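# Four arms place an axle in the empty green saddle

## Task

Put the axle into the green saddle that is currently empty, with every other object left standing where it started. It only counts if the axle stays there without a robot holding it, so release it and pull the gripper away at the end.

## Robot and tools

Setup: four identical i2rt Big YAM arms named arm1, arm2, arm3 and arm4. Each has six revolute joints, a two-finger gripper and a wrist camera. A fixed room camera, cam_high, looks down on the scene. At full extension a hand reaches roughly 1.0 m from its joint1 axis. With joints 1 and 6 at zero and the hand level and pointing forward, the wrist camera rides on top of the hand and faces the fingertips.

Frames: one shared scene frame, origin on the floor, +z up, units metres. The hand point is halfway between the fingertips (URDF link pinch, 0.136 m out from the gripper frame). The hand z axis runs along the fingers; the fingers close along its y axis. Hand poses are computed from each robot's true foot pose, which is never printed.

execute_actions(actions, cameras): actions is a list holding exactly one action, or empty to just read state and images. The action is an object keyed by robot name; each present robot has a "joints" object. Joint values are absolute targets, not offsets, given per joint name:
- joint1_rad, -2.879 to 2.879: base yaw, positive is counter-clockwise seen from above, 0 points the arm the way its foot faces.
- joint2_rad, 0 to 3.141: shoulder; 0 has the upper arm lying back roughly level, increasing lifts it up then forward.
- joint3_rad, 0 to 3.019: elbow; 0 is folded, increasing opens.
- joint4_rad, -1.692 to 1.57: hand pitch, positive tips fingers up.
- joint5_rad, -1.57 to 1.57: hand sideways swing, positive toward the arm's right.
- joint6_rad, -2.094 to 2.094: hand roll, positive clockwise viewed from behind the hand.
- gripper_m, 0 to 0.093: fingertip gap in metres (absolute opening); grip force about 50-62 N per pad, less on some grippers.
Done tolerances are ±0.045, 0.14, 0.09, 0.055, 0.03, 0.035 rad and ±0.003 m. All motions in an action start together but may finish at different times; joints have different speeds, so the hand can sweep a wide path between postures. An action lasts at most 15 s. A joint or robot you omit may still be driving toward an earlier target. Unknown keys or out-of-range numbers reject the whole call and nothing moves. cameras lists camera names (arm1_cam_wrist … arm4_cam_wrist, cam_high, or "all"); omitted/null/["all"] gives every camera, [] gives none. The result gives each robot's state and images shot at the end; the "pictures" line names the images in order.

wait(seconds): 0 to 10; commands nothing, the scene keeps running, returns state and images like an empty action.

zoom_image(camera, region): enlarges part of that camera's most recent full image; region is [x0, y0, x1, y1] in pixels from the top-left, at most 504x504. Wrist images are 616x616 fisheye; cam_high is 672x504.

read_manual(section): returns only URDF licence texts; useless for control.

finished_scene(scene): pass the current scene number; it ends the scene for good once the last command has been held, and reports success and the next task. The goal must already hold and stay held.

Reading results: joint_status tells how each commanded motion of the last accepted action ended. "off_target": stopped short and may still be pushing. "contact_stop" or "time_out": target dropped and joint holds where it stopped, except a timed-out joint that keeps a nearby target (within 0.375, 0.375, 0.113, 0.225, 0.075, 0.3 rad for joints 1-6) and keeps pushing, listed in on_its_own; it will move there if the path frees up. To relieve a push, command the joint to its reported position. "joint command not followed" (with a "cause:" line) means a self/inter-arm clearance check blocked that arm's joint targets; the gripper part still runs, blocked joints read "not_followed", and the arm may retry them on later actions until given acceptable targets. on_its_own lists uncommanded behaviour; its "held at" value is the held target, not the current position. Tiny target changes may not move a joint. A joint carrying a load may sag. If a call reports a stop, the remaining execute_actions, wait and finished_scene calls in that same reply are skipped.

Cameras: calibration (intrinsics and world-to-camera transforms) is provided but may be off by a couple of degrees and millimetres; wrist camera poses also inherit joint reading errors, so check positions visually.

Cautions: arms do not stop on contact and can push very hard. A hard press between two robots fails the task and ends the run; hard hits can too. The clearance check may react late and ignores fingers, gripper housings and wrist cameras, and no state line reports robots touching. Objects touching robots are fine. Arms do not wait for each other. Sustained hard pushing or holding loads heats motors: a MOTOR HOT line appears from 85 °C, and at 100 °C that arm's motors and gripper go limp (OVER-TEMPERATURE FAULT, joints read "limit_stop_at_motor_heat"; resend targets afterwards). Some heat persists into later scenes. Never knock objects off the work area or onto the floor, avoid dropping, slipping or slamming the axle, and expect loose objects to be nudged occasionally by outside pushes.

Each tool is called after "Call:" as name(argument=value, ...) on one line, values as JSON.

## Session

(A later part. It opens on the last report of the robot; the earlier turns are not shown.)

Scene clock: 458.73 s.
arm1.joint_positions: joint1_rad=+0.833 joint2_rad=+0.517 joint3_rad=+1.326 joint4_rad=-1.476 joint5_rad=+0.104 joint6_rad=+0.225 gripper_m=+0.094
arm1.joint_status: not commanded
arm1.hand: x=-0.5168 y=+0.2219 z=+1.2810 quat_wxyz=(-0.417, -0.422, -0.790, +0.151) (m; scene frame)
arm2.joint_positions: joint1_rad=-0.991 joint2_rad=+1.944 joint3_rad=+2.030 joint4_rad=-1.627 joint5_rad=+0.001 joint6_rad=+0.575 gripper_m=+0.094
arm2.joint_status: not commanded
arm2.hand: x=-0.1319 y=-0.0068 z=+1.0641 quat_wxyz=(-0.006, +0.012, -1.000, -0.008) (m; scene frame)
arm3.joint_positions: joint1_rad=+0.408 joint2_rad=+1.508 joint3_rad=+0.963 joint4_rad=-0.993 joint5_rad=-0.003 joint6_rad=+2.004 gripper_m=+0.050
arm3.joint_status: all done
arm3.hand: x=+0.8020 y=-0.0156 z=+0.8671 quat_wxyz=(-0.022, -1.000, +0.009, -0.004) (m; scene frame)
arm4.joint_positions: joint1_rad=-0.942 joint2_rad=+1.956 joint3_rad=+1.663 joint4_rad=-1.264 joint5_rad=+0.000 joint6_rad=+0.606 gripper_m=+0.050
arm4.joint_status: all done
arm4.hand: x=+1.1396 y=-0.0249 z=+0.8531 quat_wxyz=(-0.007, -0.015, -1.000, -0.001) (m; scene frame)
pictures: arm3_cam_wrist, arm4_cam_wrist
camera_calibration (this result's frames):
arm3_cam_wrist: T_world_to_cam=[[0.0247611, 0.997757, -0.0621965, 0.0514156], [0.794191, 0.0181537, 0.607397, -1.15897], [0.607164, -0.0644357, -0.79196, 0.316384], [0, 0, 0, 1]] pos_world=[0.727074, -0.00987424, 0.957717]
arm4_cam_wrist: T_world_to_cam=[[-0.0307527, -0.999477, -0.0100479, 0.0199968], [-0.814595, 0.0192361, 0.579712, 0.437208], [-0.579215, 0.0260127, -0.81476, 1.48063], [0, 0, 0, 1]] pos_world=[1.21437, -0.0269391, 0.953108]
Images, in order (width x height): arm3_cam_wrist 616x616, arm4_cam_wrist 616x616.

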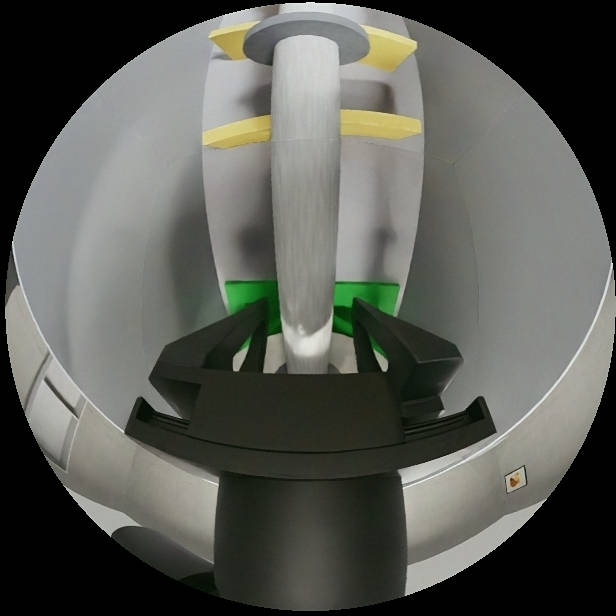

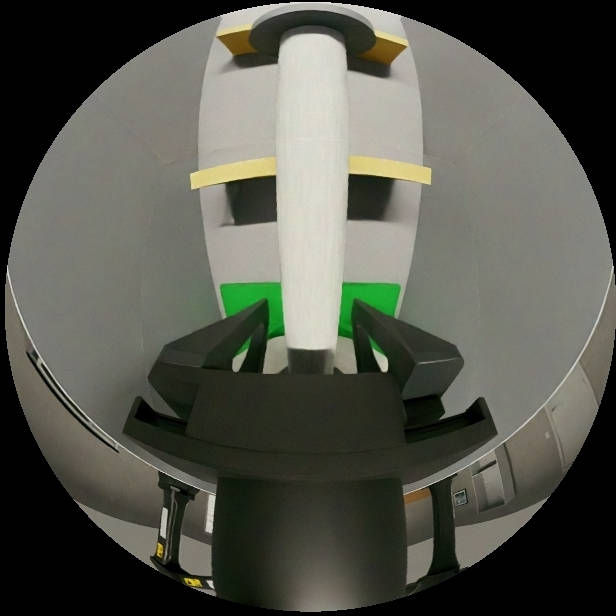

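Call:
execute_actions(actions=[])

Scene clock: 487.10 s.
arm1.joint_positions: joint1_rad=+0.833 joint2_rad=+0.517 joint3_rad=+1.326 joint4_rad=-1.476 joint5_rad=+0.104 joint6_rad=+0.225 gripper_m=+0.094
arm1.joint_status: not commanded
arm1.hand: x=-0.5168 y=+0.2219 z=+1.2810 quat_wxyz=(-0.417, -0.422, -0.790, +0.151) (m; scene frame)
arm2.joint_positions: joint1_rad=-0.991 joint2_rad=+1.944 joint3_rad=+2.030 joint4_rad=-1.627 joint5_rad=+0.001 joint6_rad=+0.575 gripper_m=+0.094
arm2.joint_status: not commanded
arm2.hand: x=-0.1319 y=-0.0068 z=+1.0641 quat_wxyz=(-0.006, +0.012, -1.000, -0.008) (m; scene frame)
arm3.joint_positions: joint1_rad=+0.408 joint2_rad=+1.508 joint3_rad=+0.963 joint4_rad=-0.993 joint5_rad=-0.003 joint6_rad=+2.004 gripper_m=+0.050
arm3.joint_status: all done
arm3.hand: x=+0.8020 y=-0.0156 z=+0.8671 quat_wxyz=(-0.022, -1.000, +0.009, -0.004) (m; scene frame)
arm4.joint_positions: joint1_rad=-0.942 joint2_rad=+1.956 joint3_rad=+1.663 joint4_rad=-1.264 joint5_rad=+0.000 joint6_rad=+0.606 gripper_m=+0.050
arm4.joint_status: all done
arm4.hand: x=+1.1396 y=-0.0249 z=+0.8531 quat_wxyz=(-0.007, -0.015, -1.000, -0.001) (m; scene frame)
pictures: arm1_cam_wrist, arm2_cam_wrist, arm3_cam_wrist, arm4_cam_wrist, cam_high
camera_calibration (this result's frames):
arm2_cam_wrist: T_world_to_cam=[[0.0142263, -0.999522, -0.0274461, 0.0262704], [-0.817223, -0.027439, 0.575668, -0.712459], [-0.576146, 0.0142399, -0.817223, 0.920173], [0, 0, 0, 1]] pos_world=[-0.0524582, -0.00639452, 1.16285]
arm3_cam_wrist: T_world_to_cam=[[0.0247611, 0.997757, -0.0621965, 0.0514156], [0.794191, 0.0181537, 0.607397, -1.15897], [0.607164, -0.0644357, -0.79196, 0.316384], [0, 0, 0, 1]] pos_world=[0.727074, -0.00987424, 0.957717]
arm4_cam_wrist: T_world_to_cam=[[-0.0307527, -0.999477, -0.0100479, 0.0199968], [-0.814595, 0.0192361, 0.579712, 0.437208], [-0.579215, 0.0260127, -0.81476, 1.48063], [0, 0, 0, 1]] pos_world=[1.21437, -0.0269391, 0.953108]
Images, in order (width x height): arm1_cam_wrist 616x616, arm2_cam_wrist 616x616, arm3_cam_wrist 616x616, arm4_cam_wrist 616x616, cam_high 672x504.

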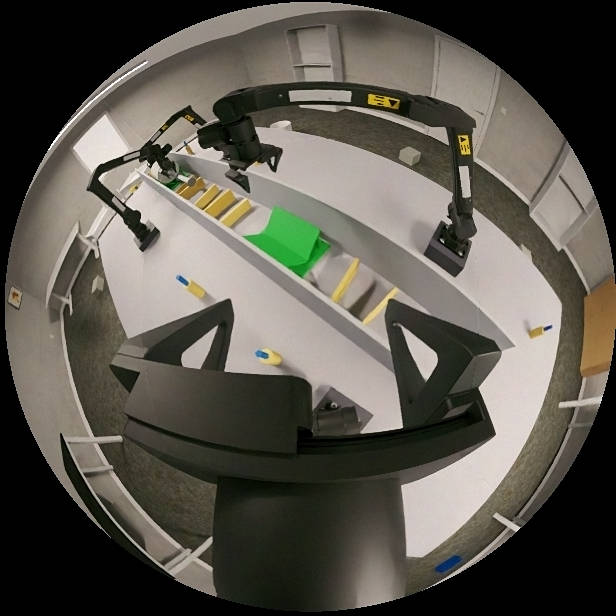

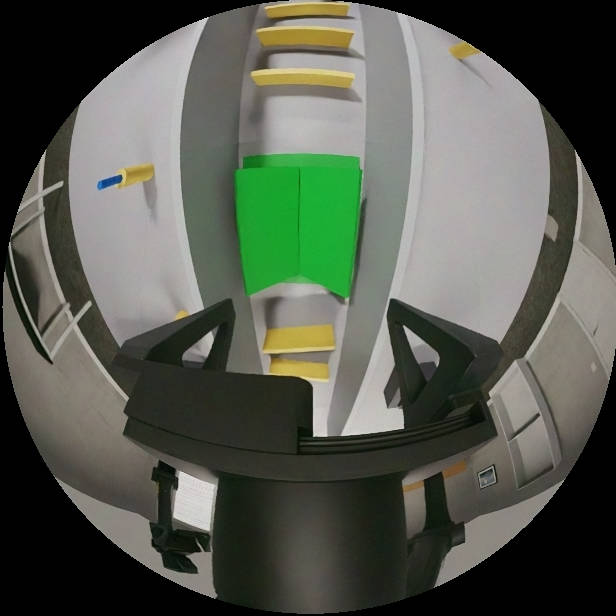

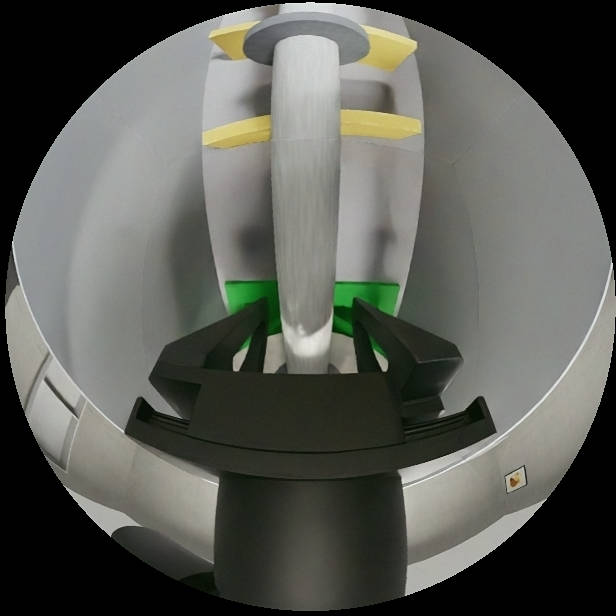

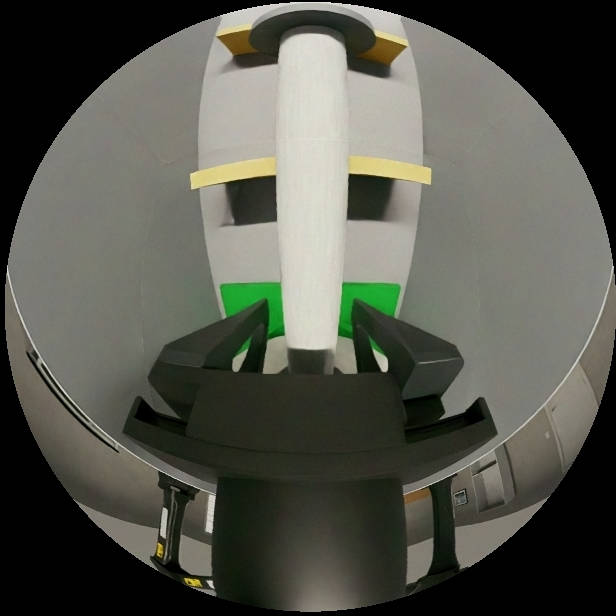

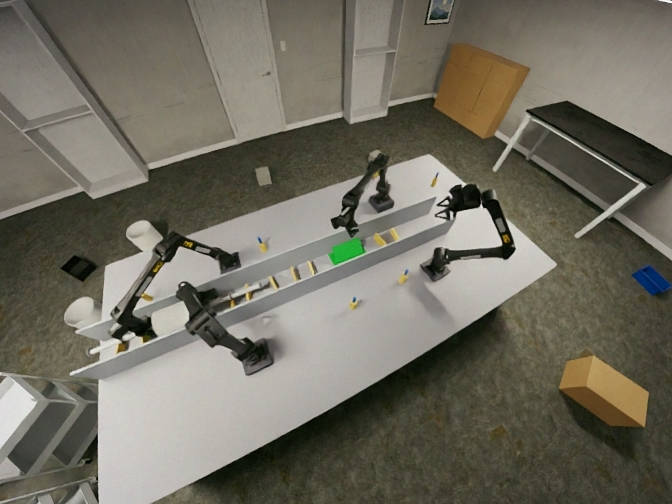

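Call:
execute_actions(actions=[{"arm3": {"joints": {"gripper_m": 0.0}}, "arm4": {"joints": {"gripper_m": 0.0}}}], cameras=["arm3_cam_wrist", "arm4_cam_wrist"])

Scene clock: 490.10 s.
arm1.joint_positions: joint1_rad=+0.833 joint2_rad=+0.517 joint3_rad=+1.326 joint4_rad=-1.476 joint5_rad=+0.104 joint6_rad=+0.225 gripper_m=+0.094
arm1.joint_status: not commanded
arm1.hand: x=-0.5168 y=+0.2219 z=+1.2810 quat_wxyz=(-0.417, -0.422, -0.790, +0.151) (m; scene frame)
arm2.joint_positions: joint1_rad=-0.991 joint2_rad=+1.944 joint3_rad=+2.030 joint4_rad=-1.627 joint5_rad=+0.001 joint6_rad=+0.575 gripper_m=+0.094
arm2.joint_status: not commanded
arm2.hand: x=-0.1319 y=-0.0068 z=+1.0641 quat_wxyz=(-0.006, +0.012, -1.000, -0.008) (m; scene frame)
arm3.joint_positions: joint1_rad=+0.408 joint2_rad=+1.508 joint3_rad=+0.963 joint4_rad=-0.988 joint5_rad=+0.002 joint6_rad=+2.005 gripper_m=+0.023
arm3.joint_status: gripper_m off_target (ended at +0.023, target +0.000)
arm3.hand: x=+0.8017 y=-0.0168 z=+0.8671 quat_wxyz=(-0.025, -1.000, +0.010, -0.003) (m; scene frame)
arm4.joint_positions: joint1_rad=-0.942 joint2_rad=+1.956 joint3_rad=+1.662 joint4_rad=-1.264 joint5_rad=+0.002 joint6_rad=+0.607 gripper_m=+0.023
arm4.joint_status: gripper_m off_target (ended at +0.023, target +0.000)
arm4.hand: x=+1.1396 y=-0.0255 z=+0.8527 quat_wxyz=(-0.007, -0.015, -1.000, +0.000) (m; scene frame)
pictures: arm3_cam_wrist, arm4_cam_wrist
camera_calibration (this result's frames):
arm3_cam_wrist: T_world_to_cam=[[0.0255097, 0.997364, -0.067925, 0.0570446], [0.795699, 0.0208741, 0.605332, -1.15811], [0.605154, -0.0694897, -0.79307, 0.319021], [0, 0, 0, 1]] pos_world=[0.726998, -0.0105509, 0.957923]
arm4_cam_wrist: T_world_to_cam=[[-0.0323001, -0.999446, -0.00806289, 0.0194266], [-0.814796, 0.0216588, 0.579343, 0.438099], [-0.578847, 0.0252824, -0.815044, 1.48014], [0, 0, 0, 1]] pos_world=[1.21436, -0.0274944, 0.952725]
Images, in order (width x height): arm3_cam_wrist 616x616, arm4_cam_wrist 616x616.

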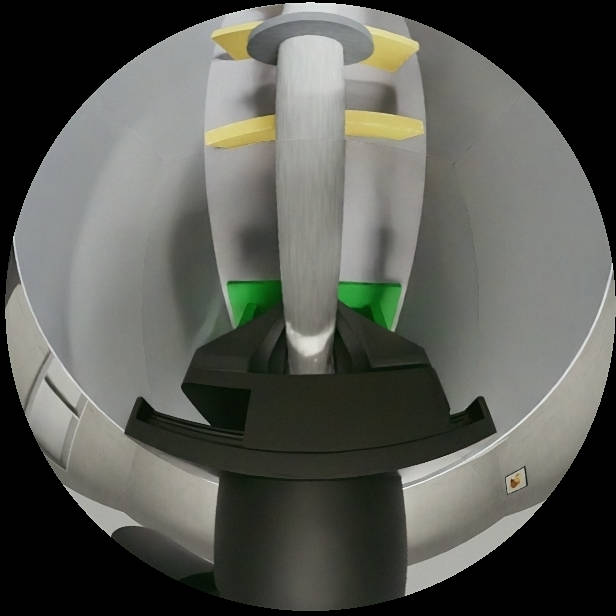

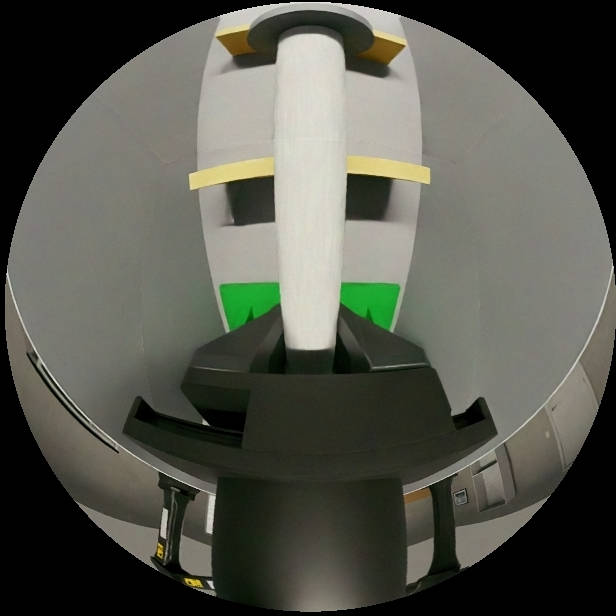

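Call:
execute_actions(actions=[{"arm3": {"joints": {"joint2_rad": 1.457, "joint3_rad": 1.013, "joint4_rad": -1.018}}, "arm4": {"joints": {"joint2_rad": 1.893, "joint3_rad": 1.718, "joint4_rad": -1.288}}}], cameras=[])

Scene clock: 498.57 s.
arm1.joint_positions: joint1_rad=+0.833 joint2_rad=+0.517 joint3_rad=+1.326 joint4_rad=-1.476 joint5_rad=+0.104 joint6_rad=+0.225 gripper_m=+0.094
arm1.joint_status: not commanded
arm1.hand: x=-0.5168 y=+0.2219 z=+1.2810 quat_wxyz=(-0.417, -0.422, -0.790, +0.151) (m; scene frame)
arm2.joint_positions: joint1_rad=-0.991 joint2_rad=+1.944 joint3_rad=+2.030 joint4_rad=-1.627 joint5_rad=+0.001 joint6_rad=+0.575 gripper_m=+0.094
arm2.joint_status: not commanded
arm2.hand: x=-0.1319 y=-0.0068 z=+1.0641 quat_wxyz=(-0.006, +0.012, -1.000, -0.008) (m; scene frame)
arm3.joint_positions: joint1_rad=+0.408 joint2_rad=+1.505 joint3_rad=+0.964 joint4_rad=-0.992 joint5_rad=+0.002 joint6_rad=+2.007 gripper_m=+0.023
arm3.joint_status: all done
arm3.hand: x=+0.8016 y=-0.0165 z=+0.8684 quat_wxyz=(-0.025, -1.000, +0.011, -0.002) (m; scene frame)
arm4.joint_positions: joint1_rad=-0.942 joint2_rad=+1.953 joint3_rad=+1.662 joint4_rad=-1.267 joint5_rad=+0.002 joint6_rad=+0.610 gripper_m=+0.023
arm4.joint_status: all done
arm4.hand: x=+1.1391 y=-0.0258 z=+0.8540 quat_wxyz=(-0.007, -0.017, -1.000, +0.000) (m; scene frame)
pictures: none
No camera images: the call's "cameras" was empty. Leave "cameras" out to get every camera's image.

Call:
execute_actions(actions=[{"arm3": {"joints": {"joint2_rad": 1.42, "joint3_rad": 1.046}}, "arm4": {"joints": {"joint2_rad": 1.836, "joint3_rad": 1.755}}}], cameras=[])

Scene clock: 502.73 s.
arm1.joint_positions: joint1_rad=+0.833 joint2_rad=+0.517 joint3_rad=+1.326 joint4_rad=-1.476 joint5_rad=+0.104 joint6_rad=+0.225 gripper_m=+0.094
arm1.joint_status: not commanded
arm1.hand: x=-0.5168 y=+0.2219 z=+1.2810 quat_wxyz=(-0.417, -0.422, -0.790, +0.151) (m; scene frame)
arm2.joint_positions: joint1_rad=-0.991 joint2_rad=+1.944 joint3_rad=+2.030 joint4_rad=-1.627 joint5_rad=+0.001 joint6_rad=+0.575 gripper_m=+0.094
arm2.joint_status: not commanded
arm2.hand: x=-0.1319 y=-0.0068 z=+1.0641 quat_wxyz=(-0.006, +0.012, -1.000, -0.008) (m; scene frame)
arm3.joint_positions: joint1_rad=+0.408 joint2_rad=+1.469 joint3_rad=+0.967 joint4_rad=-1.013 joint5_rad=-0.006 joint6_rad=+2.018 gripper_m=+0.023
arm3.joint_status: all done
arm3.hand: x=+0.8023 y=-0.0142 z=+0.8831 quat_wxyz=(-0.032, -0.999, +0.016, -0.010) (m; scene frame)
arm4.joint_positions: joint1_rad=-0.942 joint2_rad=+1.906 joint3_rad=+1.666 joint4_rad=-1.272 joint5_rad=+0.006 joint6_rad=+0.620 gripper_m=+0.023
arm4.joint_status: all done
arm4.hand: x=+1.1402 y=-0.0257 z=+0.8827 quat_wxyz=(-0.027, -0.022, -0.999, -0.011) (m; scene frame)
pictures: none
No camera images: the call's "cameras" was empty. Leave "cameras" out to get every camera's image.

Call:
execute_actions(actions=[{"arm3": {"joints": {"joint2_rad": 1.365, "joint3_rad": 1.192, "joint4_rad": -1.24}}, "arm4": {"joints": {"joint2_rad": 1.842, "joint3_rad": 1.911, "joint4_rad": -1.48}}}], cameras=["arm3_cam_wrist", "arm4_cam_wrist"])

Scene clock: 512.47 s.
arm1.joint_positions: joint1_rad=+0.833 joint2_rad=+0.517 joint3_rad=+1.326 joint4_rad=-1.476 joint5_rad=+0.104 joint6_rad=+0.225 gripper_m=+0.094
arm1.joint_status: not commanded
arm1.hand: x=-0.5168 y=+0.2219 z=+1.2810 quat_wxyz=(-0.417, -0.422, -0.790, +0.151) (m; scene frame)
arm2.joint_positions: joint1_rad=-0.991 joint2_rad=+1.944 joint3_rad=+2.030 joint4_rad=-1.627 joint5_rad=+0.001 joint6_rad=+0.575 gripper_m=+0.094
arm2.joint_status: not commanded
arm2.hand: x=-0.1319 y=-0.0068 z=+1.0641 quat_wxyz=(-0.006, +0.012, -1.000, -0.008) (m; scene frame)
arm3.joint_positions: joint1_rad=+0.408 joint2_rad=+1.405 joint3_rad=+1.113 joint4_rad=-1.231 joint5_rad=-0.005 joint6_rad=+2.012 gripper_m=+0.023
arm3.joint_status: all done
arm3.hand: x=+0.8044 y=-0.0171 z=+0.9576 quat_wxyz=(-0.028, -0.999, +0.013, -0.008) (m; scene frame)
arm4.joint_positions: joint1_rad=-0.947 joint2_rad=+1.892 joint3_rad=+1.831 joint4_rad=-1.465 joint5_rad=+0.006 joint6_rad=+0.610 gripper_m=+0.023
arm4.joint_status: all done
arm4.hand: x=+1.1433 y=-0.0264 z=+0.9532 quat_wxyz=(-0.021, -0.019, -1.000, -0.008) (m; scene frame)
pictures: arm3_cam_wrist, arm4_cam_wrist
camera_calibration (this result's frames):
arm3_cam_wrist: T_world_to_cam=[[0.0325996, 0.996725, -0.0740047, 0.0634373], [0.789562, 0.0197162, 0.613353, -1.21779], [0.612804, -0.0784264, -0.786334, 0.376392], [0, 0, 0, 1]] pos_world=[0.728802, -0.00970026, 1.0476]
arm4_cam_wrist: T_world_to_cam=[[-0.0385932, -0.998964, -0.0241044, 0.0419934], [-0.831354, 0.0187158, 0.555428, 0.42461], [-0.554402, 0.041475, -0.831215, 1.55207], [0, 0, 0, 1]] pos_world=[1.21509, -0.0303693, 1.05528]
Images, in order (width x height): arm3_cam_wrist 616x616, arm4_cam_wrist 616x616.

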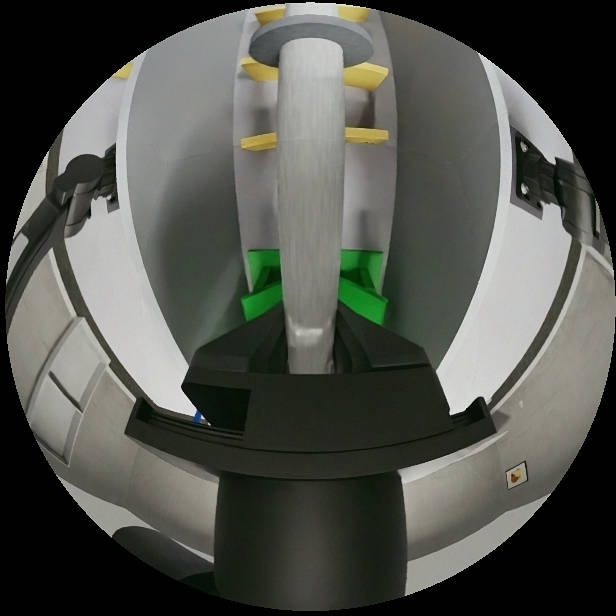

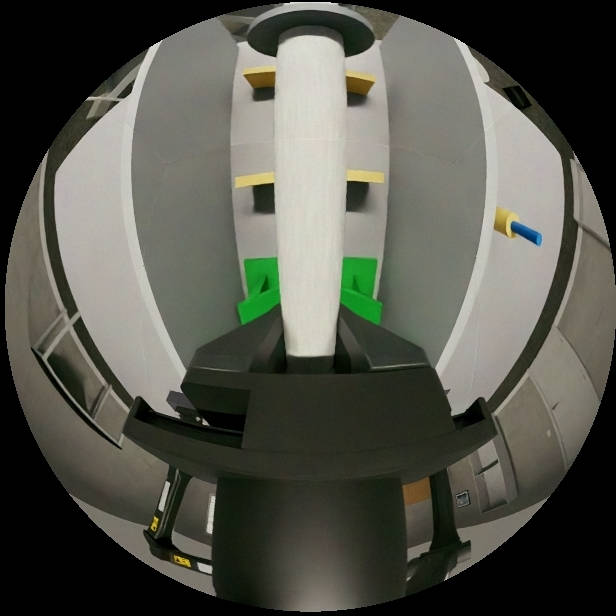

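Call:
execute_actions(actions=[{"arm3": {"joints": {"joint1_rad": 0.129, "joint2_rad": 1.302, "joint3_rad": 1.108, "joint4_rad": -1.24, "joint6_rad": 1.722}}, "arm4": {"joints": {"joint1_rad": -0.817, "joint2_rad": 1.637, "joint3_rad": 1.586, "joint4_rad": -1.378, "joint6_rad": 0.735}}}], cameras=["arm3_cam_wrist", "arm4_cam_wrist"])

Scene clock: 518.10 s.
arm1.joint_positions: joint1_rad=+0.833 joint2_rad=+0.517 joint3_rad=+1.326 joint4_rad=-1.476 joint5_rad=+0.104 joint6_rad=+0.225 gripper_m=+0.094
arm1.joint_status: not commanded
arm1.hand: x=-0.5168 y=+0.2219 z=+1.2810 quat_wxyz=(-0.417, -0.422, -0.790, +0.151) (m; scene frame)
arm2.joint_positions: joint1_rad=-0.991 joint2_rad=+1.944 joint3_rad=+2.030 joint4_rad=-1.627 joint5_rad=+0.001 joint6_rad=+0.575 gripper_m=+0.094
arm2.joint_status: not commanded
arm2.hand: x=-0.1319 y=-0.0068 z=+1.0641 quat_wxyz=(-0.006, +0.012, -1.000, -0.008) (m; scene frame)
arm3.joint_positions: joint1_rad=+0.132 joint2_rad=+1.341 joint3_rad=+1.060 joint4_rad=-1.255 joint5_rad=-0.010 joint6_rad=+1.697 gripper_m=+0.023
arm3.joint_status: all done
arm3.hand: x=+0.6949 y=-0.0210 z=+0.9622 quat_wxyz=(-0.024, -1.000, -0.006, -0.003) (m; scene frame)
arm4.joint_positions: joint1_rad=-0.810 joint2_rad=+1.677 joint3_rad=+1.553 joint4_rad=-1.405 joint5_rad=+0.012 joint6_rad=+0.703 gripper_m=+0.023
arm4.joint_status: all done
arm4.hand: x=+1.0350 y=-0.0128 z=+0.9600 quat_wxyz=(-0.021, +0.003, -1.000, -0.006) (m; scene frame)
pictures: arm3_cam_wrist, arm4_cam_wrist
camera_calibration (this result's frames):
arm3_cam_wrist: T_world_to_cam=[[-0.00668233, 0.99781, -0.0658062, 0.0906682], [0.794808, 0.0452343, 0.605172, -1.12932], [0.606824, -0.0482593, -0.79337, 0.458368], [0, 0, 0, 1]] pos_world=[0.620047, -0.0172653, 1.05305]
arm4_cam_wrist: T_world_to_cam=[[0.0050445, -0.999771, -0.0208171, 0.00322721], [-0.830782, -0.0157766, 0.556374, 0.32855], [-0.556575, 0.0144878, -0.830671, 1.49855], [0, 0, 0, 1]] pos_world=[1.10699, -0.0133008, 1.06207]
Images, in order (width x height): arm3_cam_wrist 616x616, arm4_cam_wrist 616x616.

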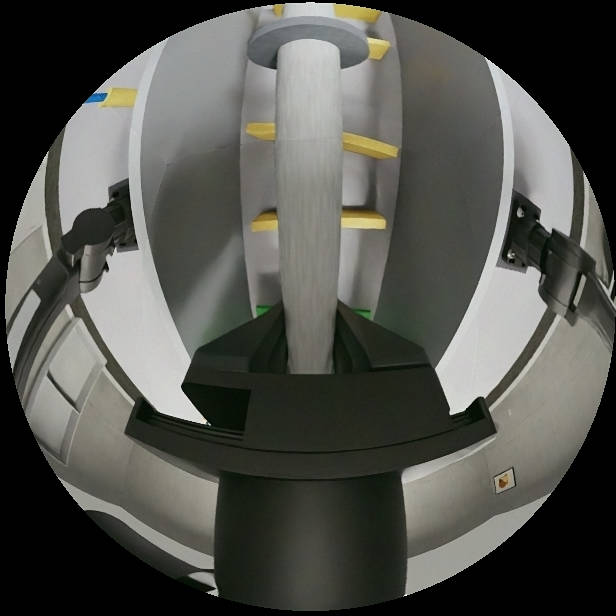

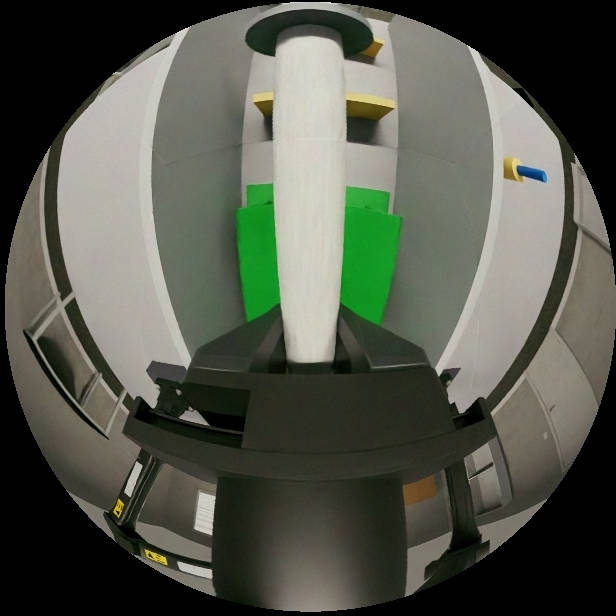

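Call:
execute_actions(actions=[{"arm3": {"joints": {"joint1_rad": -0.167, "joint2_rad": 1.296, "joint3_rad": 1.075, "joint4_rad": -1.222, "joint6_rad": 1.425}}, "arm4": {"joints": {"joint1_rad": -0.652, "joint2_rad": 1.455, "joint3_rad": 1.312, "joint4_rad": -1.335, "joint6_rad": 0.904}}}], cameras=["arm3_cam_wrist", "arm4_cam_wrist"])

Scene clock: 524.30 s.
arm1.joint_positions: joint1_rad=+0.833 joint2_rad=+0.517 joint3_rad=+1.326 joint4_rad=-1.476 joint5_rad=+0.104 joint6_rad=+0.225 gripper_m=+0.094
arm1.joint_status: not commanded
arm1.hand: x=-0.5168 y=+0.2219 z=+1.2810 quat_wxyz=(-0.417, -0.422, -0.790, +0.151) (m; scene frame)
arm2.joint_positions: joint1_rad=-0.991 joint2_rad=+1.944 joint3_rad=+2.030 joint4_rad=-1.627 joint5_rad=+0.001 joint6_rad=+0.575 gripper_m=+0.094
arm2.joint_status: not commanded
arm2.hand: x=-0.1319 y=-0.0068 z=+1.0641 quat_wxyz=(-0.006, +0.012, -1.000, -0.008) (m; scene frame)
arm3.joint_positions: joint1_rad=-0.170 joint2_rad=+1.341 joint3_rad=+1.028 joint4_rad=-1.237 joint5_rad=+0.001 joint6_rad=+1.420 gripper_m=+0.023
arm3.joint_status: all done
arm3.hand: x=+0.5808 y=-0.0130 z=+0.9513 quat_wxyz=(-0.018, -1.000, +0.006, +0.006) (m; scene frame)
arm4.joint_positions: joint1_rad=-0.643 joint2_rad=+1.490 joint3_rad=+1.286 joint4_rad=-1.346 joint5_rad=+0.006 joint6_rad=+0.894 gripper_m=+0.023
arm4.joint_status: all done
arm4.hand: x=+0.9211 y=-0.0134 z=+0.9432 quat_wxyz=(-0.010, -0.009, -1.000, -0.003) (m; scene frame)
pictures: arm3_cam_wrist, arm4_cam_wrist
camera_calibration (this result's frames):
arm3_cam_wrist: T_world_to_cam=[[0.0170073, 0.998415, -0.0536414, 0.0559077], [0.806163, 0.0180424, 0.591418, -1.02619], [0.591449, -0.0533022, -0.804579, 0.538895], [0, 0, 0, 1]] pos_world=[0.507593, -0.00857999, 1.04349]
arm4_cam_wrist: T_world_to_cam=[[-0.0192369, -0.999699, -0.0152293, 0.0199798], [-0.818637, 0.0070044, 0.574269, 0.215475], [-0.57399, 0.0235144, -0.818525, 1.42592], [0, 0, 0, 1]] pos_world=[0.995243, -0.0150652, 1.04371]
Images, in order (width x height): arm3_cam_wrist 616x616, arm4_cam_wrist 616x616.

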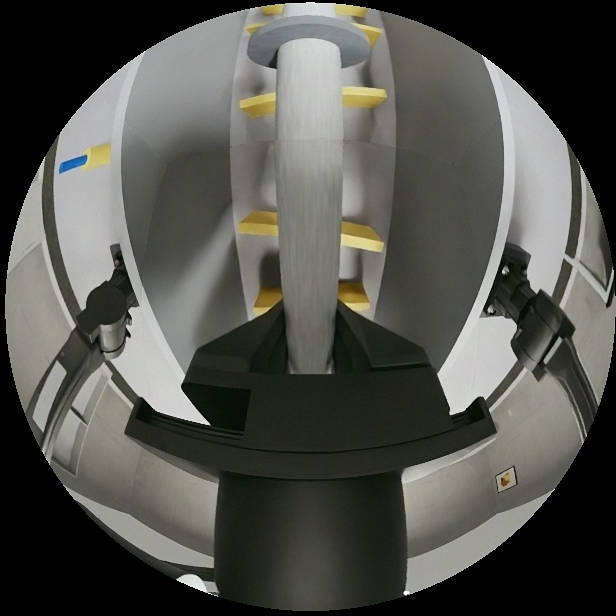

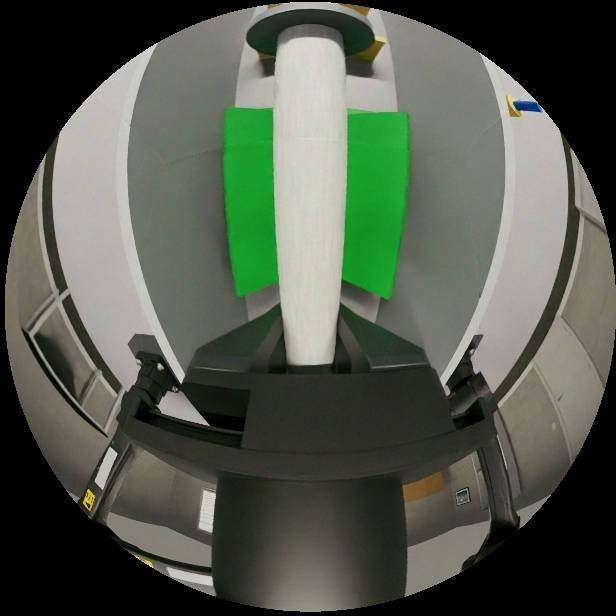

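Call:
execute_actions(actions=[{"arm3": {"joints": {"joint1_rad": -0.44, "joint2_rad": 1.388, "joint3_rad": 1.181, "joint4_rad": -1.22, "joint6_rad": 1.152}}, "arm4": {"joints": {"joint1_rad": -0.424, "joint2_rad": 1.306, "joint3_rad": 1.147, "joint4_rad": -1.34, "joint6_rad": 1.135}}}], cameras=["arm3_cam_wrist", "arm4_cam_wrist"])

Scene clock: 529.47 s.
arm1.joint_positions: joint1_rad=+0.833 joint2_rad=+0.517 joint3_rad=+1.326 joint4_rad=-1.476 joint5_rad=+0.104 joint6_rad=+0.225 gripper_m=+0.094
arm1.joint_status: not commanded
arm1.hand: x=-0.5168 y=+0.2219 z=+1.2810 quat_wxyz=(-0.417, -0.422, -0.790, +0.151) (m; scene frame)
arm2.joint_positions: joint1_rad=-0.991 joint2_rad=+1.944 joint3_rad=+2.030 joint4_rad=-1.627 joint5_rad=+0.001 joint6_rad=+0.575 gripper_m=+0.094
arm2.joint_status: not commanded
arm2.hand: x=-0.1319 y=-0.0068 z=+1.0641 quat_wxyz=(-0.006, +0.012, -1.000, -0.008) (m; scene frame)
arm3.joint_positions: joint1_rad=-0.447 joint2_rad=+1.410 joint3_rad=+1.094 joint4_rad=-1.224 joint5_rad=+0.004 joint6_rad=+1.152 gripper_m=+0.023
arm3.joint_status: all done
arm3.hand: x=+0.4704 y=-0.0082 z=+0.9519 quat_wxyz=(-0.021, -1.000, +0.010, +0.013) (m; scene frame)
arm4.joint_positions: joint1_rad=-0.414 joint2_rad=+1.334 joint3_rad=+1.125 joint4_rad=-1.338 joint5_rad=+0.006 joint6_rad=+1.134 gripper_m=+0.023
arm4.joint_status: all done
arm4.hand: x=+0.8110 y=-0.0115 z=+0.9423 quat_wxyz=(-0.009, -0.015, -1.000, -0.007) (m; scene frame)
pictures: arm3_cam_wrist, arm4_cam_wrist
camera_calibration (this result's frames):
arm3_cam_wrist: T_world_to_cam=[[0.0257137, 0.997828, -0.0606429, 0.0556015], [0.814047, 0.0143095, 0.580622, -0.931103], [0.580229, -0.0642961, -0.811911, 0.617084], [0, 0, 0, 1]] pos_world=[0.398482, -0.00248097, 1.04501]
arm4_cam_wrist: T_world_to_cam=[[-0.0310343, -0.999283, -0.0216857, 0.0353632], [-0.817082, 0.0128676, 0.576378, 0.122658], [-0.575685, 0.0356064, -0.816896, 1.36186], [0, 0, 0, 1]] pos_world=[0.885323, -0.0147315, 1.04257]
Images, in order (width x height): arm3_cam_wrist 616x616, arm4_cam_wrist 616x616.

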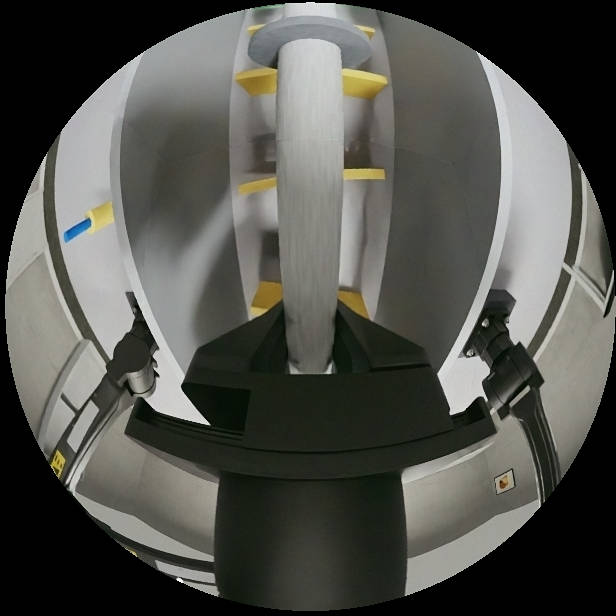

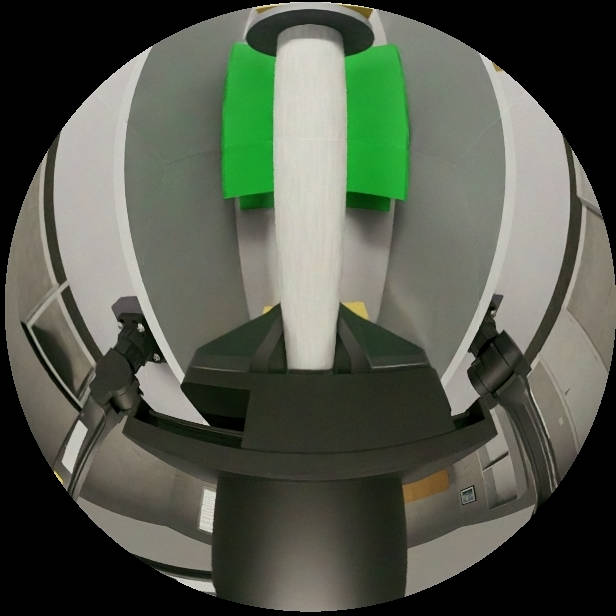

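Call:
execute_actions(actions=[{"arm3": {"joints": {"joint1_rad": -0.66, "joint2_rad": 1.529, "joint3_rad": 1.342, "joint4_rad": -1.248, "joint6_rad": 0.932}}, "arm4": {"joints": {"joint1_rad": -0.131, "joint2_rad": 1.222, "joint3_rad": 1.063, "joint4_rad": -1.367, "joint6_rad": 1.427}}}], cameras=["arm3_cam_wrist", "arm4_cam_wrist"])

Scene clock: 535.13 s.
arm1.joint_positions: joint1_rad=+0.833 joint2_rad=+0.517 joint3_rad=+1.326 joint4_rad=-1.476 joint5_rad=+0.104 joint6_rad=+0.225 gripper_m=+0.094
arm1.joint_status: not commanded
arm1.hand: x=-0.5168 y=+0.2219 z=+1.2810 quat_wxyz=(-0.417, -0.422, -0.790, +0.151) (m; scene frame)
arm2.joint_positions: joint1_rad=-0.991 joint2_rad=+1.944 joint3_rad=+2.030 joint4_rad=-1.627 joint5_rad=+0.001 joint6_rad=+0.575 gripper_m=+0.094
arm2.joint_status: not commanded
arm2.hand: x=-0.1319 y=-0.0068 z=+1.0641 quat_wxyz=(-0.006, +0.012, -1.000, -0.008) (m; scene frame)
arm3.joint_positions: joint1_rad=-0.667 joint2_rad=+1.556 joint3_rad=+1.260 joint4_rad=-1.242 joint5_rad=+0.006 joint6_rad=+0.935 gripper_m=+0.023
arm3.joint_status: all done
arm3.hand: x=+0.3596 y=-0.0082 z=+0.9551 quat_wxyz=(-0.019, -1.000, +0.012, +0.017) (m; scene frame)
arm4.joint_positions: joint1_rad=-0.123 joint2_rad=+1.247 joint3_rad=+1.043 joint4_rad=-1.359 joint5_rad=+0.003 joint6_rad=+1.428 gripper_m=+0.023
arm4.joint_status: all done
arm4.hand: x=+0.7001 y=-0.0128 z=+0.9402 quat_wxyz=(-0.003, -0.016, -1.000, +0.000) (m; scene frame)
pictures: arm3_cam_wrist, arm4_cam_wrist
camera_calibration (this result's frames):
arm3_cam_wrist: T_world_to_cam=[[0.0290157, 0.997978, -0.0565534, 0.0535722], [0.818555, 0.00874884, 0.574362, -0.838494], [0.573695, -0.0629576, -0.816646, 0.690808], [0, 0, 0, 1]] pos_world=[0.288486, -0.00263638, 1.04877]
arm4_cam_wrist: T_world_to_cam=[[-0.0335156, -0.999395, -0.00929191, 0.0207126], [-0.810592, 0.0217429, 0.585207, 0.0205914], [-0.584651, 0.0271455, -0.810831, 1.29685], [0, 0, 0, 1]] pos_world=[0.77559, -0.0149513, 1.03967]
Images, in order (width x height): arm3_cam_wrist 616x616, arm4_cam_wrist 616x616.

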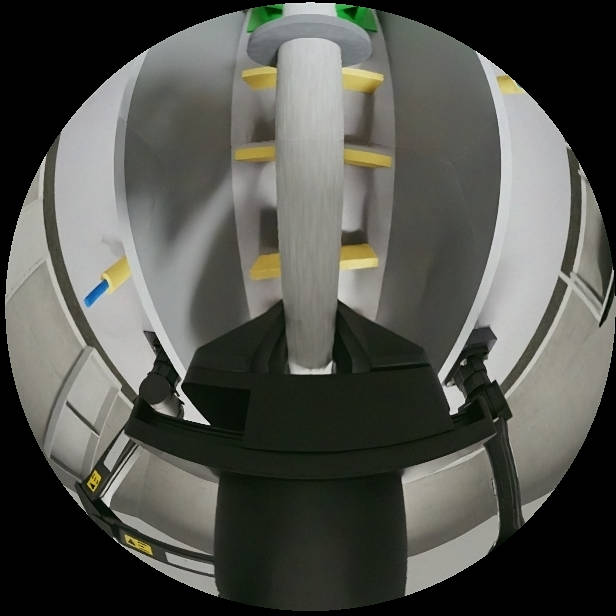

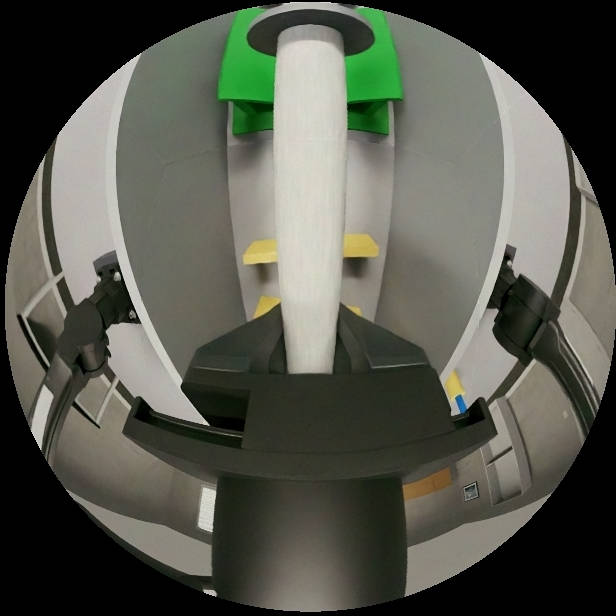

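Call:
execute_actions(actions=[{"arm3": {"joints": {"joint1_rad": -0.829, "joint2_rad": 1.707, "joint3_rad": 1.566, "joint4_rad": -1.292, "joint6_rad": 0.765}}, "arm4": {"joints": {"joint1_rad": 0.191, "joint2_rad": 1.228, "joint3_rad": 1.088, "joint4_rad": -1.36, "joint6_rad": 1.747}}}], cameras=["arm3_cam_wrist", "arm2_cam_wrist"])

Scene clock: 540.90 s.
arm1.joint_positions: joint1_rad=+0.833 joint2_rad=+0.517 joint3_rad=+1.326 joint4_rad=-1.476 joint5_rad=+0.104 joint6_rad=+0.225 gripper_m=+0.094
arm1.joint_status: not commanded
arm1.hand: x=-0.5168 y=+0.2219 z=+1.2810 quat_wxyz=(-0.417, -0.422, -0.790, +0.151) (m; scene frame)
arm2.joint_positions: joint1_rad=-0.991 joint2_rad=+1.944 joint3_rad=+2.030 joint4_rad=-1.627 joint5_rad=+0.001 joint6_rad=+0.575 gripper_m=+0.094
arm2.joint_status: not commanded
arm2.hand: x=-0.1319 y=-0.0068 z=+1.0641 quat_wxyz=(-0.006, +0.012, -1.000, -0.008) (m; scene frame)
arm3.joint_positions: joint1_rad=-0.832 joint2_rad=+1.737 joint3_rad=+1.484 joint4_rad=-1.289 joint5_rad=+0.005 joint6_rad=+0.771 gripper_m=+0.023
arm3.joint_status: all done
arm3.hand: x=+0.2521 y=-0.0053 z=+0.9544 quat_wxyz=(-0.016, -1.000, +0.013, +0.017) (m; scene frame)
arm4.joint_positions: joint1_rad=+0.193 joint2_rad=+1.247 joint3_rad=+1.043 joint4_rad=-1.359 joint5_rad=+0.004 joint6_rad=+1.744 gripper_m=+0.023
arm4.joint_status: all done
arm4.hand: x=+0.5927 y=-0.0106 z=+0.9400 quat_wxyz=(-0.002, -0.016, -1.000, -0.001) (m; scene frame)
pictures: arm2_cam_wrist, arm3_cam_wrist
camera_calibration (this result's frames):
arm2_cam_wrist: T_world_to_cam=[[0.0142263, -0.999522, -0.0274461, 0.0262704], [-0.817223, -0.027439, 0.575668, -0.712459], [-0.576146, 0.0142399, -0.817223, 0.920173], [0, 0, 0, 1]] pos_world=[-0.0524582, -0.00639452, 1.16285]
arm3_cam_wrist: T_world_to_cam=[[0.0306383, 0.998246, -0.0506628, 0.0477366], [0.818555, 0.00402935, 0.574414, -0.75019], [0.57361, -0.0590693, -0.816996, 0.752449], [0, 0, 0, 1]] pos_world=[0.180997, -0.000183376, 1.04809]
Images, in order (width x height): arm2_cam_wrist 616x616, arm3_cam_wrist 616x616.

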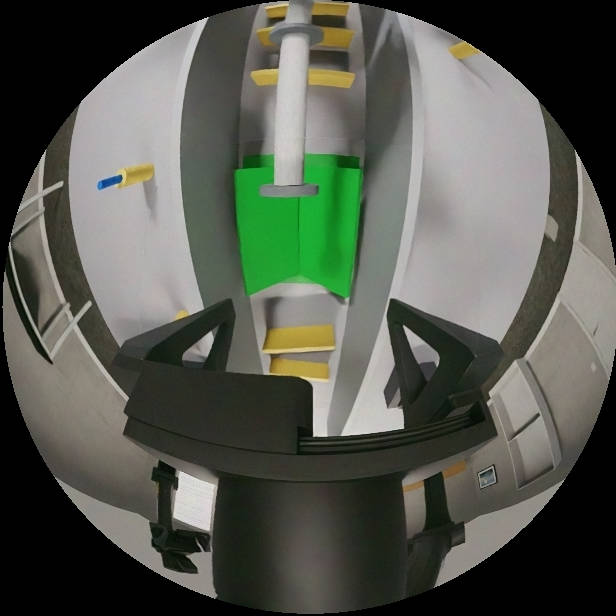

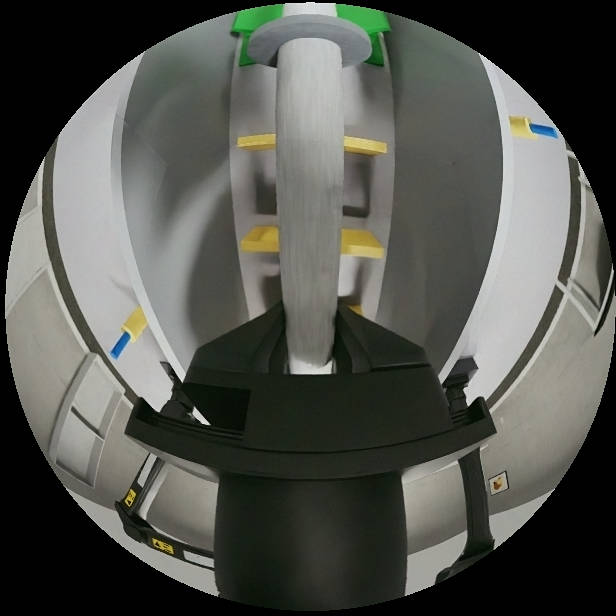

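Call:
execute_actions(actions=[{"arm3": {"joints": {"joint1_rad": -0.954, "joint2_rad": 1.924, "joint3_rad": 1.887, "joint4_rad": -1.388, "joint6_rad": 0.639}}, "arm4": {"joints": {"joint1_rad": 0.488, "joint2_rad": 1.328, "joint3_rad": 1.203, "joint4_rad": -1.34, "joint6_rad": 2.038}}, "arm2": {"joints": {"joint1_rad": -0.968, "joint6_rad": 0.65}}}], cameras=["arm3_cam_wrist", "arm2_cam_wrist", "arm1_cam_wrist"])

Scene clock: 550.97 s.
arm1.joint_positions: joint1_rad=+0.833 joint2_rad=+0.517 joint3_rad=+1.326 joint4_rad=-1.476 joint5_rad=+0.104 joint6_rad=+0.225 gripper_m=+0.094
arm1.joint_status: not commanded
arm1.hand: x=-0.5168 y=+0.2219 z=+1.2810 quat_wxyz=(-0.417, -0.422, -0.790, +0.151) (m; scene frame)
arm2.joint_positions: joint1_rad=-0.981 joint2_rad=+1.944 joint3_rad=+2.030 joint4_rad=-1.627 joint5_rad=+0.001 joint6_rad=+0.638 gripper_m=+0.094
arm2.joint_status: all done
arm2.hand: x=-0.1353 y=-0.0019 z=+1.0641 quat_wxyz=(-0.006, -0.015, -1.000, -0.009) (m; scene frame)
arm3.joint_positions: joint1_rad=-0.961 joint2_rad=+1.961 joint3_rad=+1.799 joint4_rad=-1.377 joint5_rad=+0.006 joint6_rad=+0.641 gripper_m=+0.023
arm3.joint_status: all done
arm3.hand: x=+0.1399 y=-0.0012 z=+0.9515 quat_wxyz=(-0.014, -1.000, +0.012, +0.019) (m; scene frame)
arm4.joint_positions: joint1_rad=+0.488 joint2_rad=+1.356 joint3_rad=+1.124 joint4_rad=-1.344 joint5_rad=-0.001 joint6_rad=+2.037 gripper_m=+0.023
arm4.joint_status: all done
arm4.hand: x=+0.4804 y=-0.0061 z=+0.9333 quat_wxyz=(-0.002, -0.015, -1.000, +0.005) (m; scene frame)
pictures: arm1_cam_wrist, arm2_cam_wrist, arm3_cam_wrist
camera_calibration (this result's frames):
arm2_cam_wrist: T_world_to_cam=[[-0.038784, -0.998845, -0.0283456, 0.0250991], [-0.816937, 0.0153599, 0.576522, -0.715944], [-0.575421, 0.0455164, -0.81659, 0.917645], [0, 0, 0, 1]] pos_world=[-0.0558753, -0.00570096, 1.16281]
arm3_cam_wrist: T_world_to_cam=[[0.02946, 0.99841, -0.0480509, 0.0445671], [0.820984, 0.00325326, 0.570943, -0.653722], [0.570191, -0.0562689, -0.819583, 0.817721], [0, 0, 0, 1]] pos_world=[0.0691243, 0.0036428, 1.04557]
Images, in order (width x height): arm1_cam_wrist 616x616, arm2_cam_wrist 616x616, arm3_cam_wrist 616x616.

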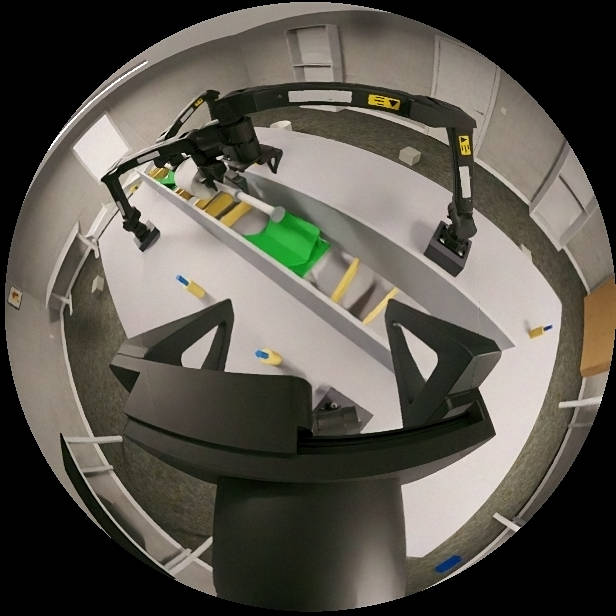

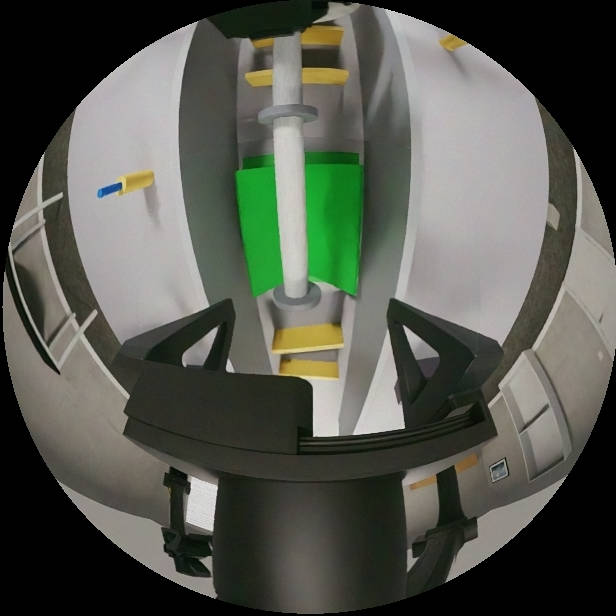

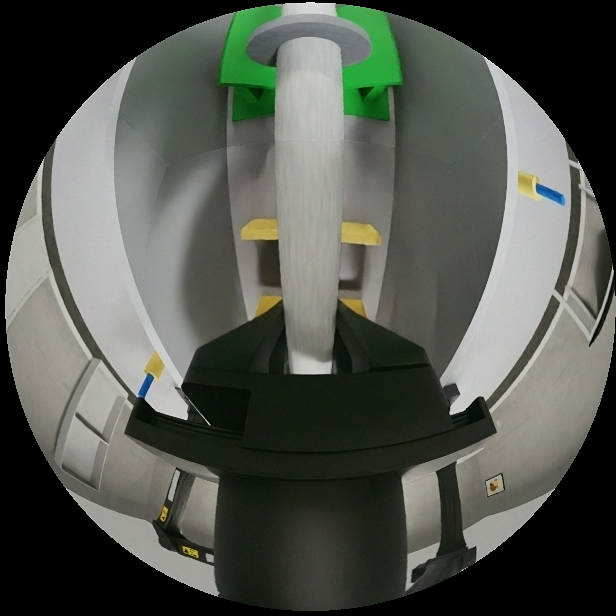

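Call:
execute_actions(actions=[{"arm2": {"joints": {"joint1_rad": -0.957, "joint2_rad": 2.005, "joint3_rad": 1.898, "joint4_rad": -1.447, "joint6_rad": 0.61}}}], cameras=["arm2_cam_wrist"])

Scene clock: 561.17 s.
arm1.joint_positions: joint1_rad=+0.833 joint2_rad=+0.517 joint3_rad=+1.326 joint4_rad=-1.476 joint5_rad=+0.104 joint6_rad=+0.225 gripper_m=+0.094
arm1.joint_status: not commanded
arm1.hand: x=-0.5168 y=+0.2219 z=+1.2810 quat_wxyz=(-0.417, -0.422, -0.790, +0.151) (m; scene frame)
arm2.joint_positions: joint1_rad=-0.970 joint2_rad=+1.998 joint3_rad=+1.904 joint4_rad=-1.457 joint5_rad=+0.001 joint6_rad=+0.622 gripper_m=+0.094
arm2.joint_status: all done
arm2.hand: x=-0.1281 y=+0.0123 z=+0.9842 quat_wxyz=(-0.002, -0.002, -1.000, -0.006) (m; scene frame)
arm3.joint_positions: joint1_rad=-0.961 joint2_rad=+1.961 joint3_rad=+1.799 joint4_rad=-1.377 joint5_rad=+0.006 joint6_rad=+0.641 gripper_m=+0.023
arm3.joint_status: not commanded
arm3.hand: x=+0.1399 y=-0.0012 z=+0.9515 quat_wxyz=(-0.014, -1.000, +0.012, +0.019) (m; scene frame)
arm4.joint_positions: joint1_rad=+0.488 joint2_rad=+1.356 joint3_rad=+1.124 joint4_rad=-1.344 joint5_rad=-0.001 joint6_rad=+2.037 gripper_m=+0.023
arm4.joint_status: not commanded
arm4.hand: x=+0.4804 y=-0.0061 z=+0.9333 quat_wxyz=(-0.002, -0.015, -1.000, +0.005) (m; scene frame)
pictures: arm2_cam_wrist
camera_calibration (this result's frames):
arm2_cam_wrist: T_world_to_cam=[[-0.0125987, -0.999659, -0.0228889, 0.0352763], [-0.812897, -0.00309007, 0.5824, -0.669208], [-0.582272, 0.0259438, -0.81258, 0.851256], [0, 0, 0, 1]] pos_world=[-0.0478901, 0.0111115, 1.08227]
Images, in order (width x height): arm2_cam_wrist 616x616.

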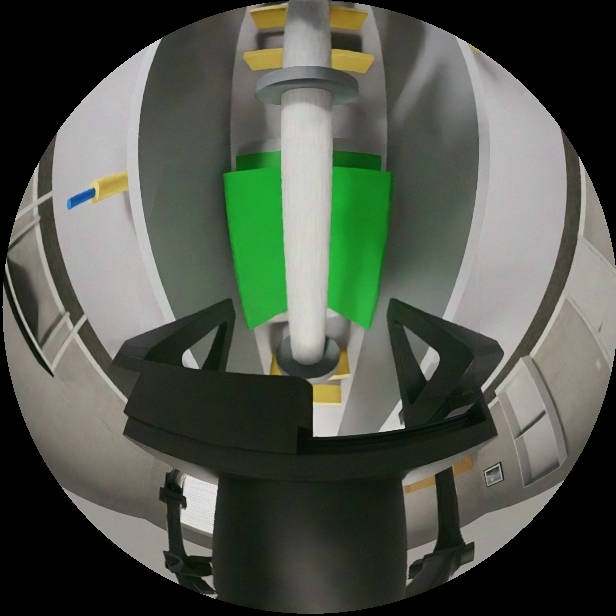

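Call:
execute_actions(actions=[{"arm2": {"joints": {"joint1_rad": -0.954, "joint2_rad": 2.02, "joint3_rad": 1.837, "joint4_rad": -1.374, "gripper_m": 0.055}}}], cameras=["arm2_cam_wrist"])

Scene clock: 567.27 s.
arm1.joint_positions: joint1_rad=+0.833 joint2_rad=+0.517 joint3_rad=+1.326 joint4_rad=-1.476 joint5_rad=+0.104 joint6_rad=+0.225 gripper_m=+0.094
arm1.joint_status: not commanded
arm1.hand: x=-0.5168 y=+0.2219 z=+1.2810 quat_wxyz=(-0.417, -0.422, -0.790, +0.151) (m; scene frame)
arm2.joint_positions: joint1_rad=-0.970 joint2_rad=+2.000 joint3_rad=+1.846 joint4_rad=-1.384 joint5_rad=+0.001 joint6_rad=+0.622 gripper_m=+0.055
arm2.joint_status: all done
arm2.hand: x=-0.1275 y=+0.0130 z=+0.9613 quat_wxyz=(-0.008, -0.002, -1.000, -0.010) (m; scene frame)
arm3.joint_positions: joint1_rad=-0.961 joint2_rad=+1.961 joint3_rad=+1.799 joint4_rad=-1.377 joint5_rad=+0.006 joint6_rad=+0.641 gripper_m=+0.023
arm3.joint_status: not commanded
arm3.hand: x=+0.1399 y=-0.0012 z=+0.9515 quat_wxyz=(-0.014, -1.000, +0.012, +0.019) (m; scene frame)
arm4.joint_positions: joint1_rad=+0.488 joint2_rad=+1.356 joint3_rad=+1.124 joint4_rad=-1.344 joint5_rad=-0.001 joint6_rad=+2.037 gripper_m=+0.023
arm4.joint_status: not commanded
arm4.hand: x=+0.4804 y=-0.0061 z=+0.9333 quat_wxyz=(-0.002, -0.015, -1.000, +0.005) (m; scene frame)
pictures: arm2_cam_wrist
camera_calibration (this result's frames):
arm2_cam_wrist: T_world_to_cam=[[-0.0120286, -0.999454, -0.0307609, 0.0430437], [-0.819184, -0.00779134, 0.573478, -0.647546], [-0.573405, 0.032097, -0.818643, 0.839866], [0, 0, 0, 1]] pos_world=[-0.0483583, 0.0110178, 1.06023]
Images, in order (width x height): arm2_cam_wrist 616x616.

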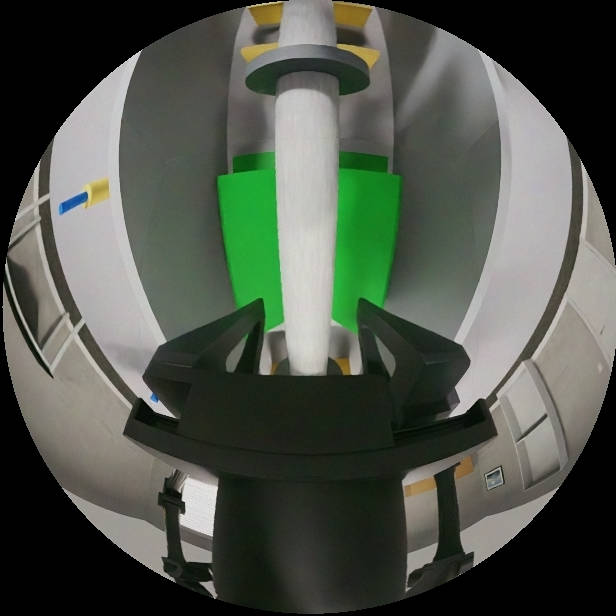

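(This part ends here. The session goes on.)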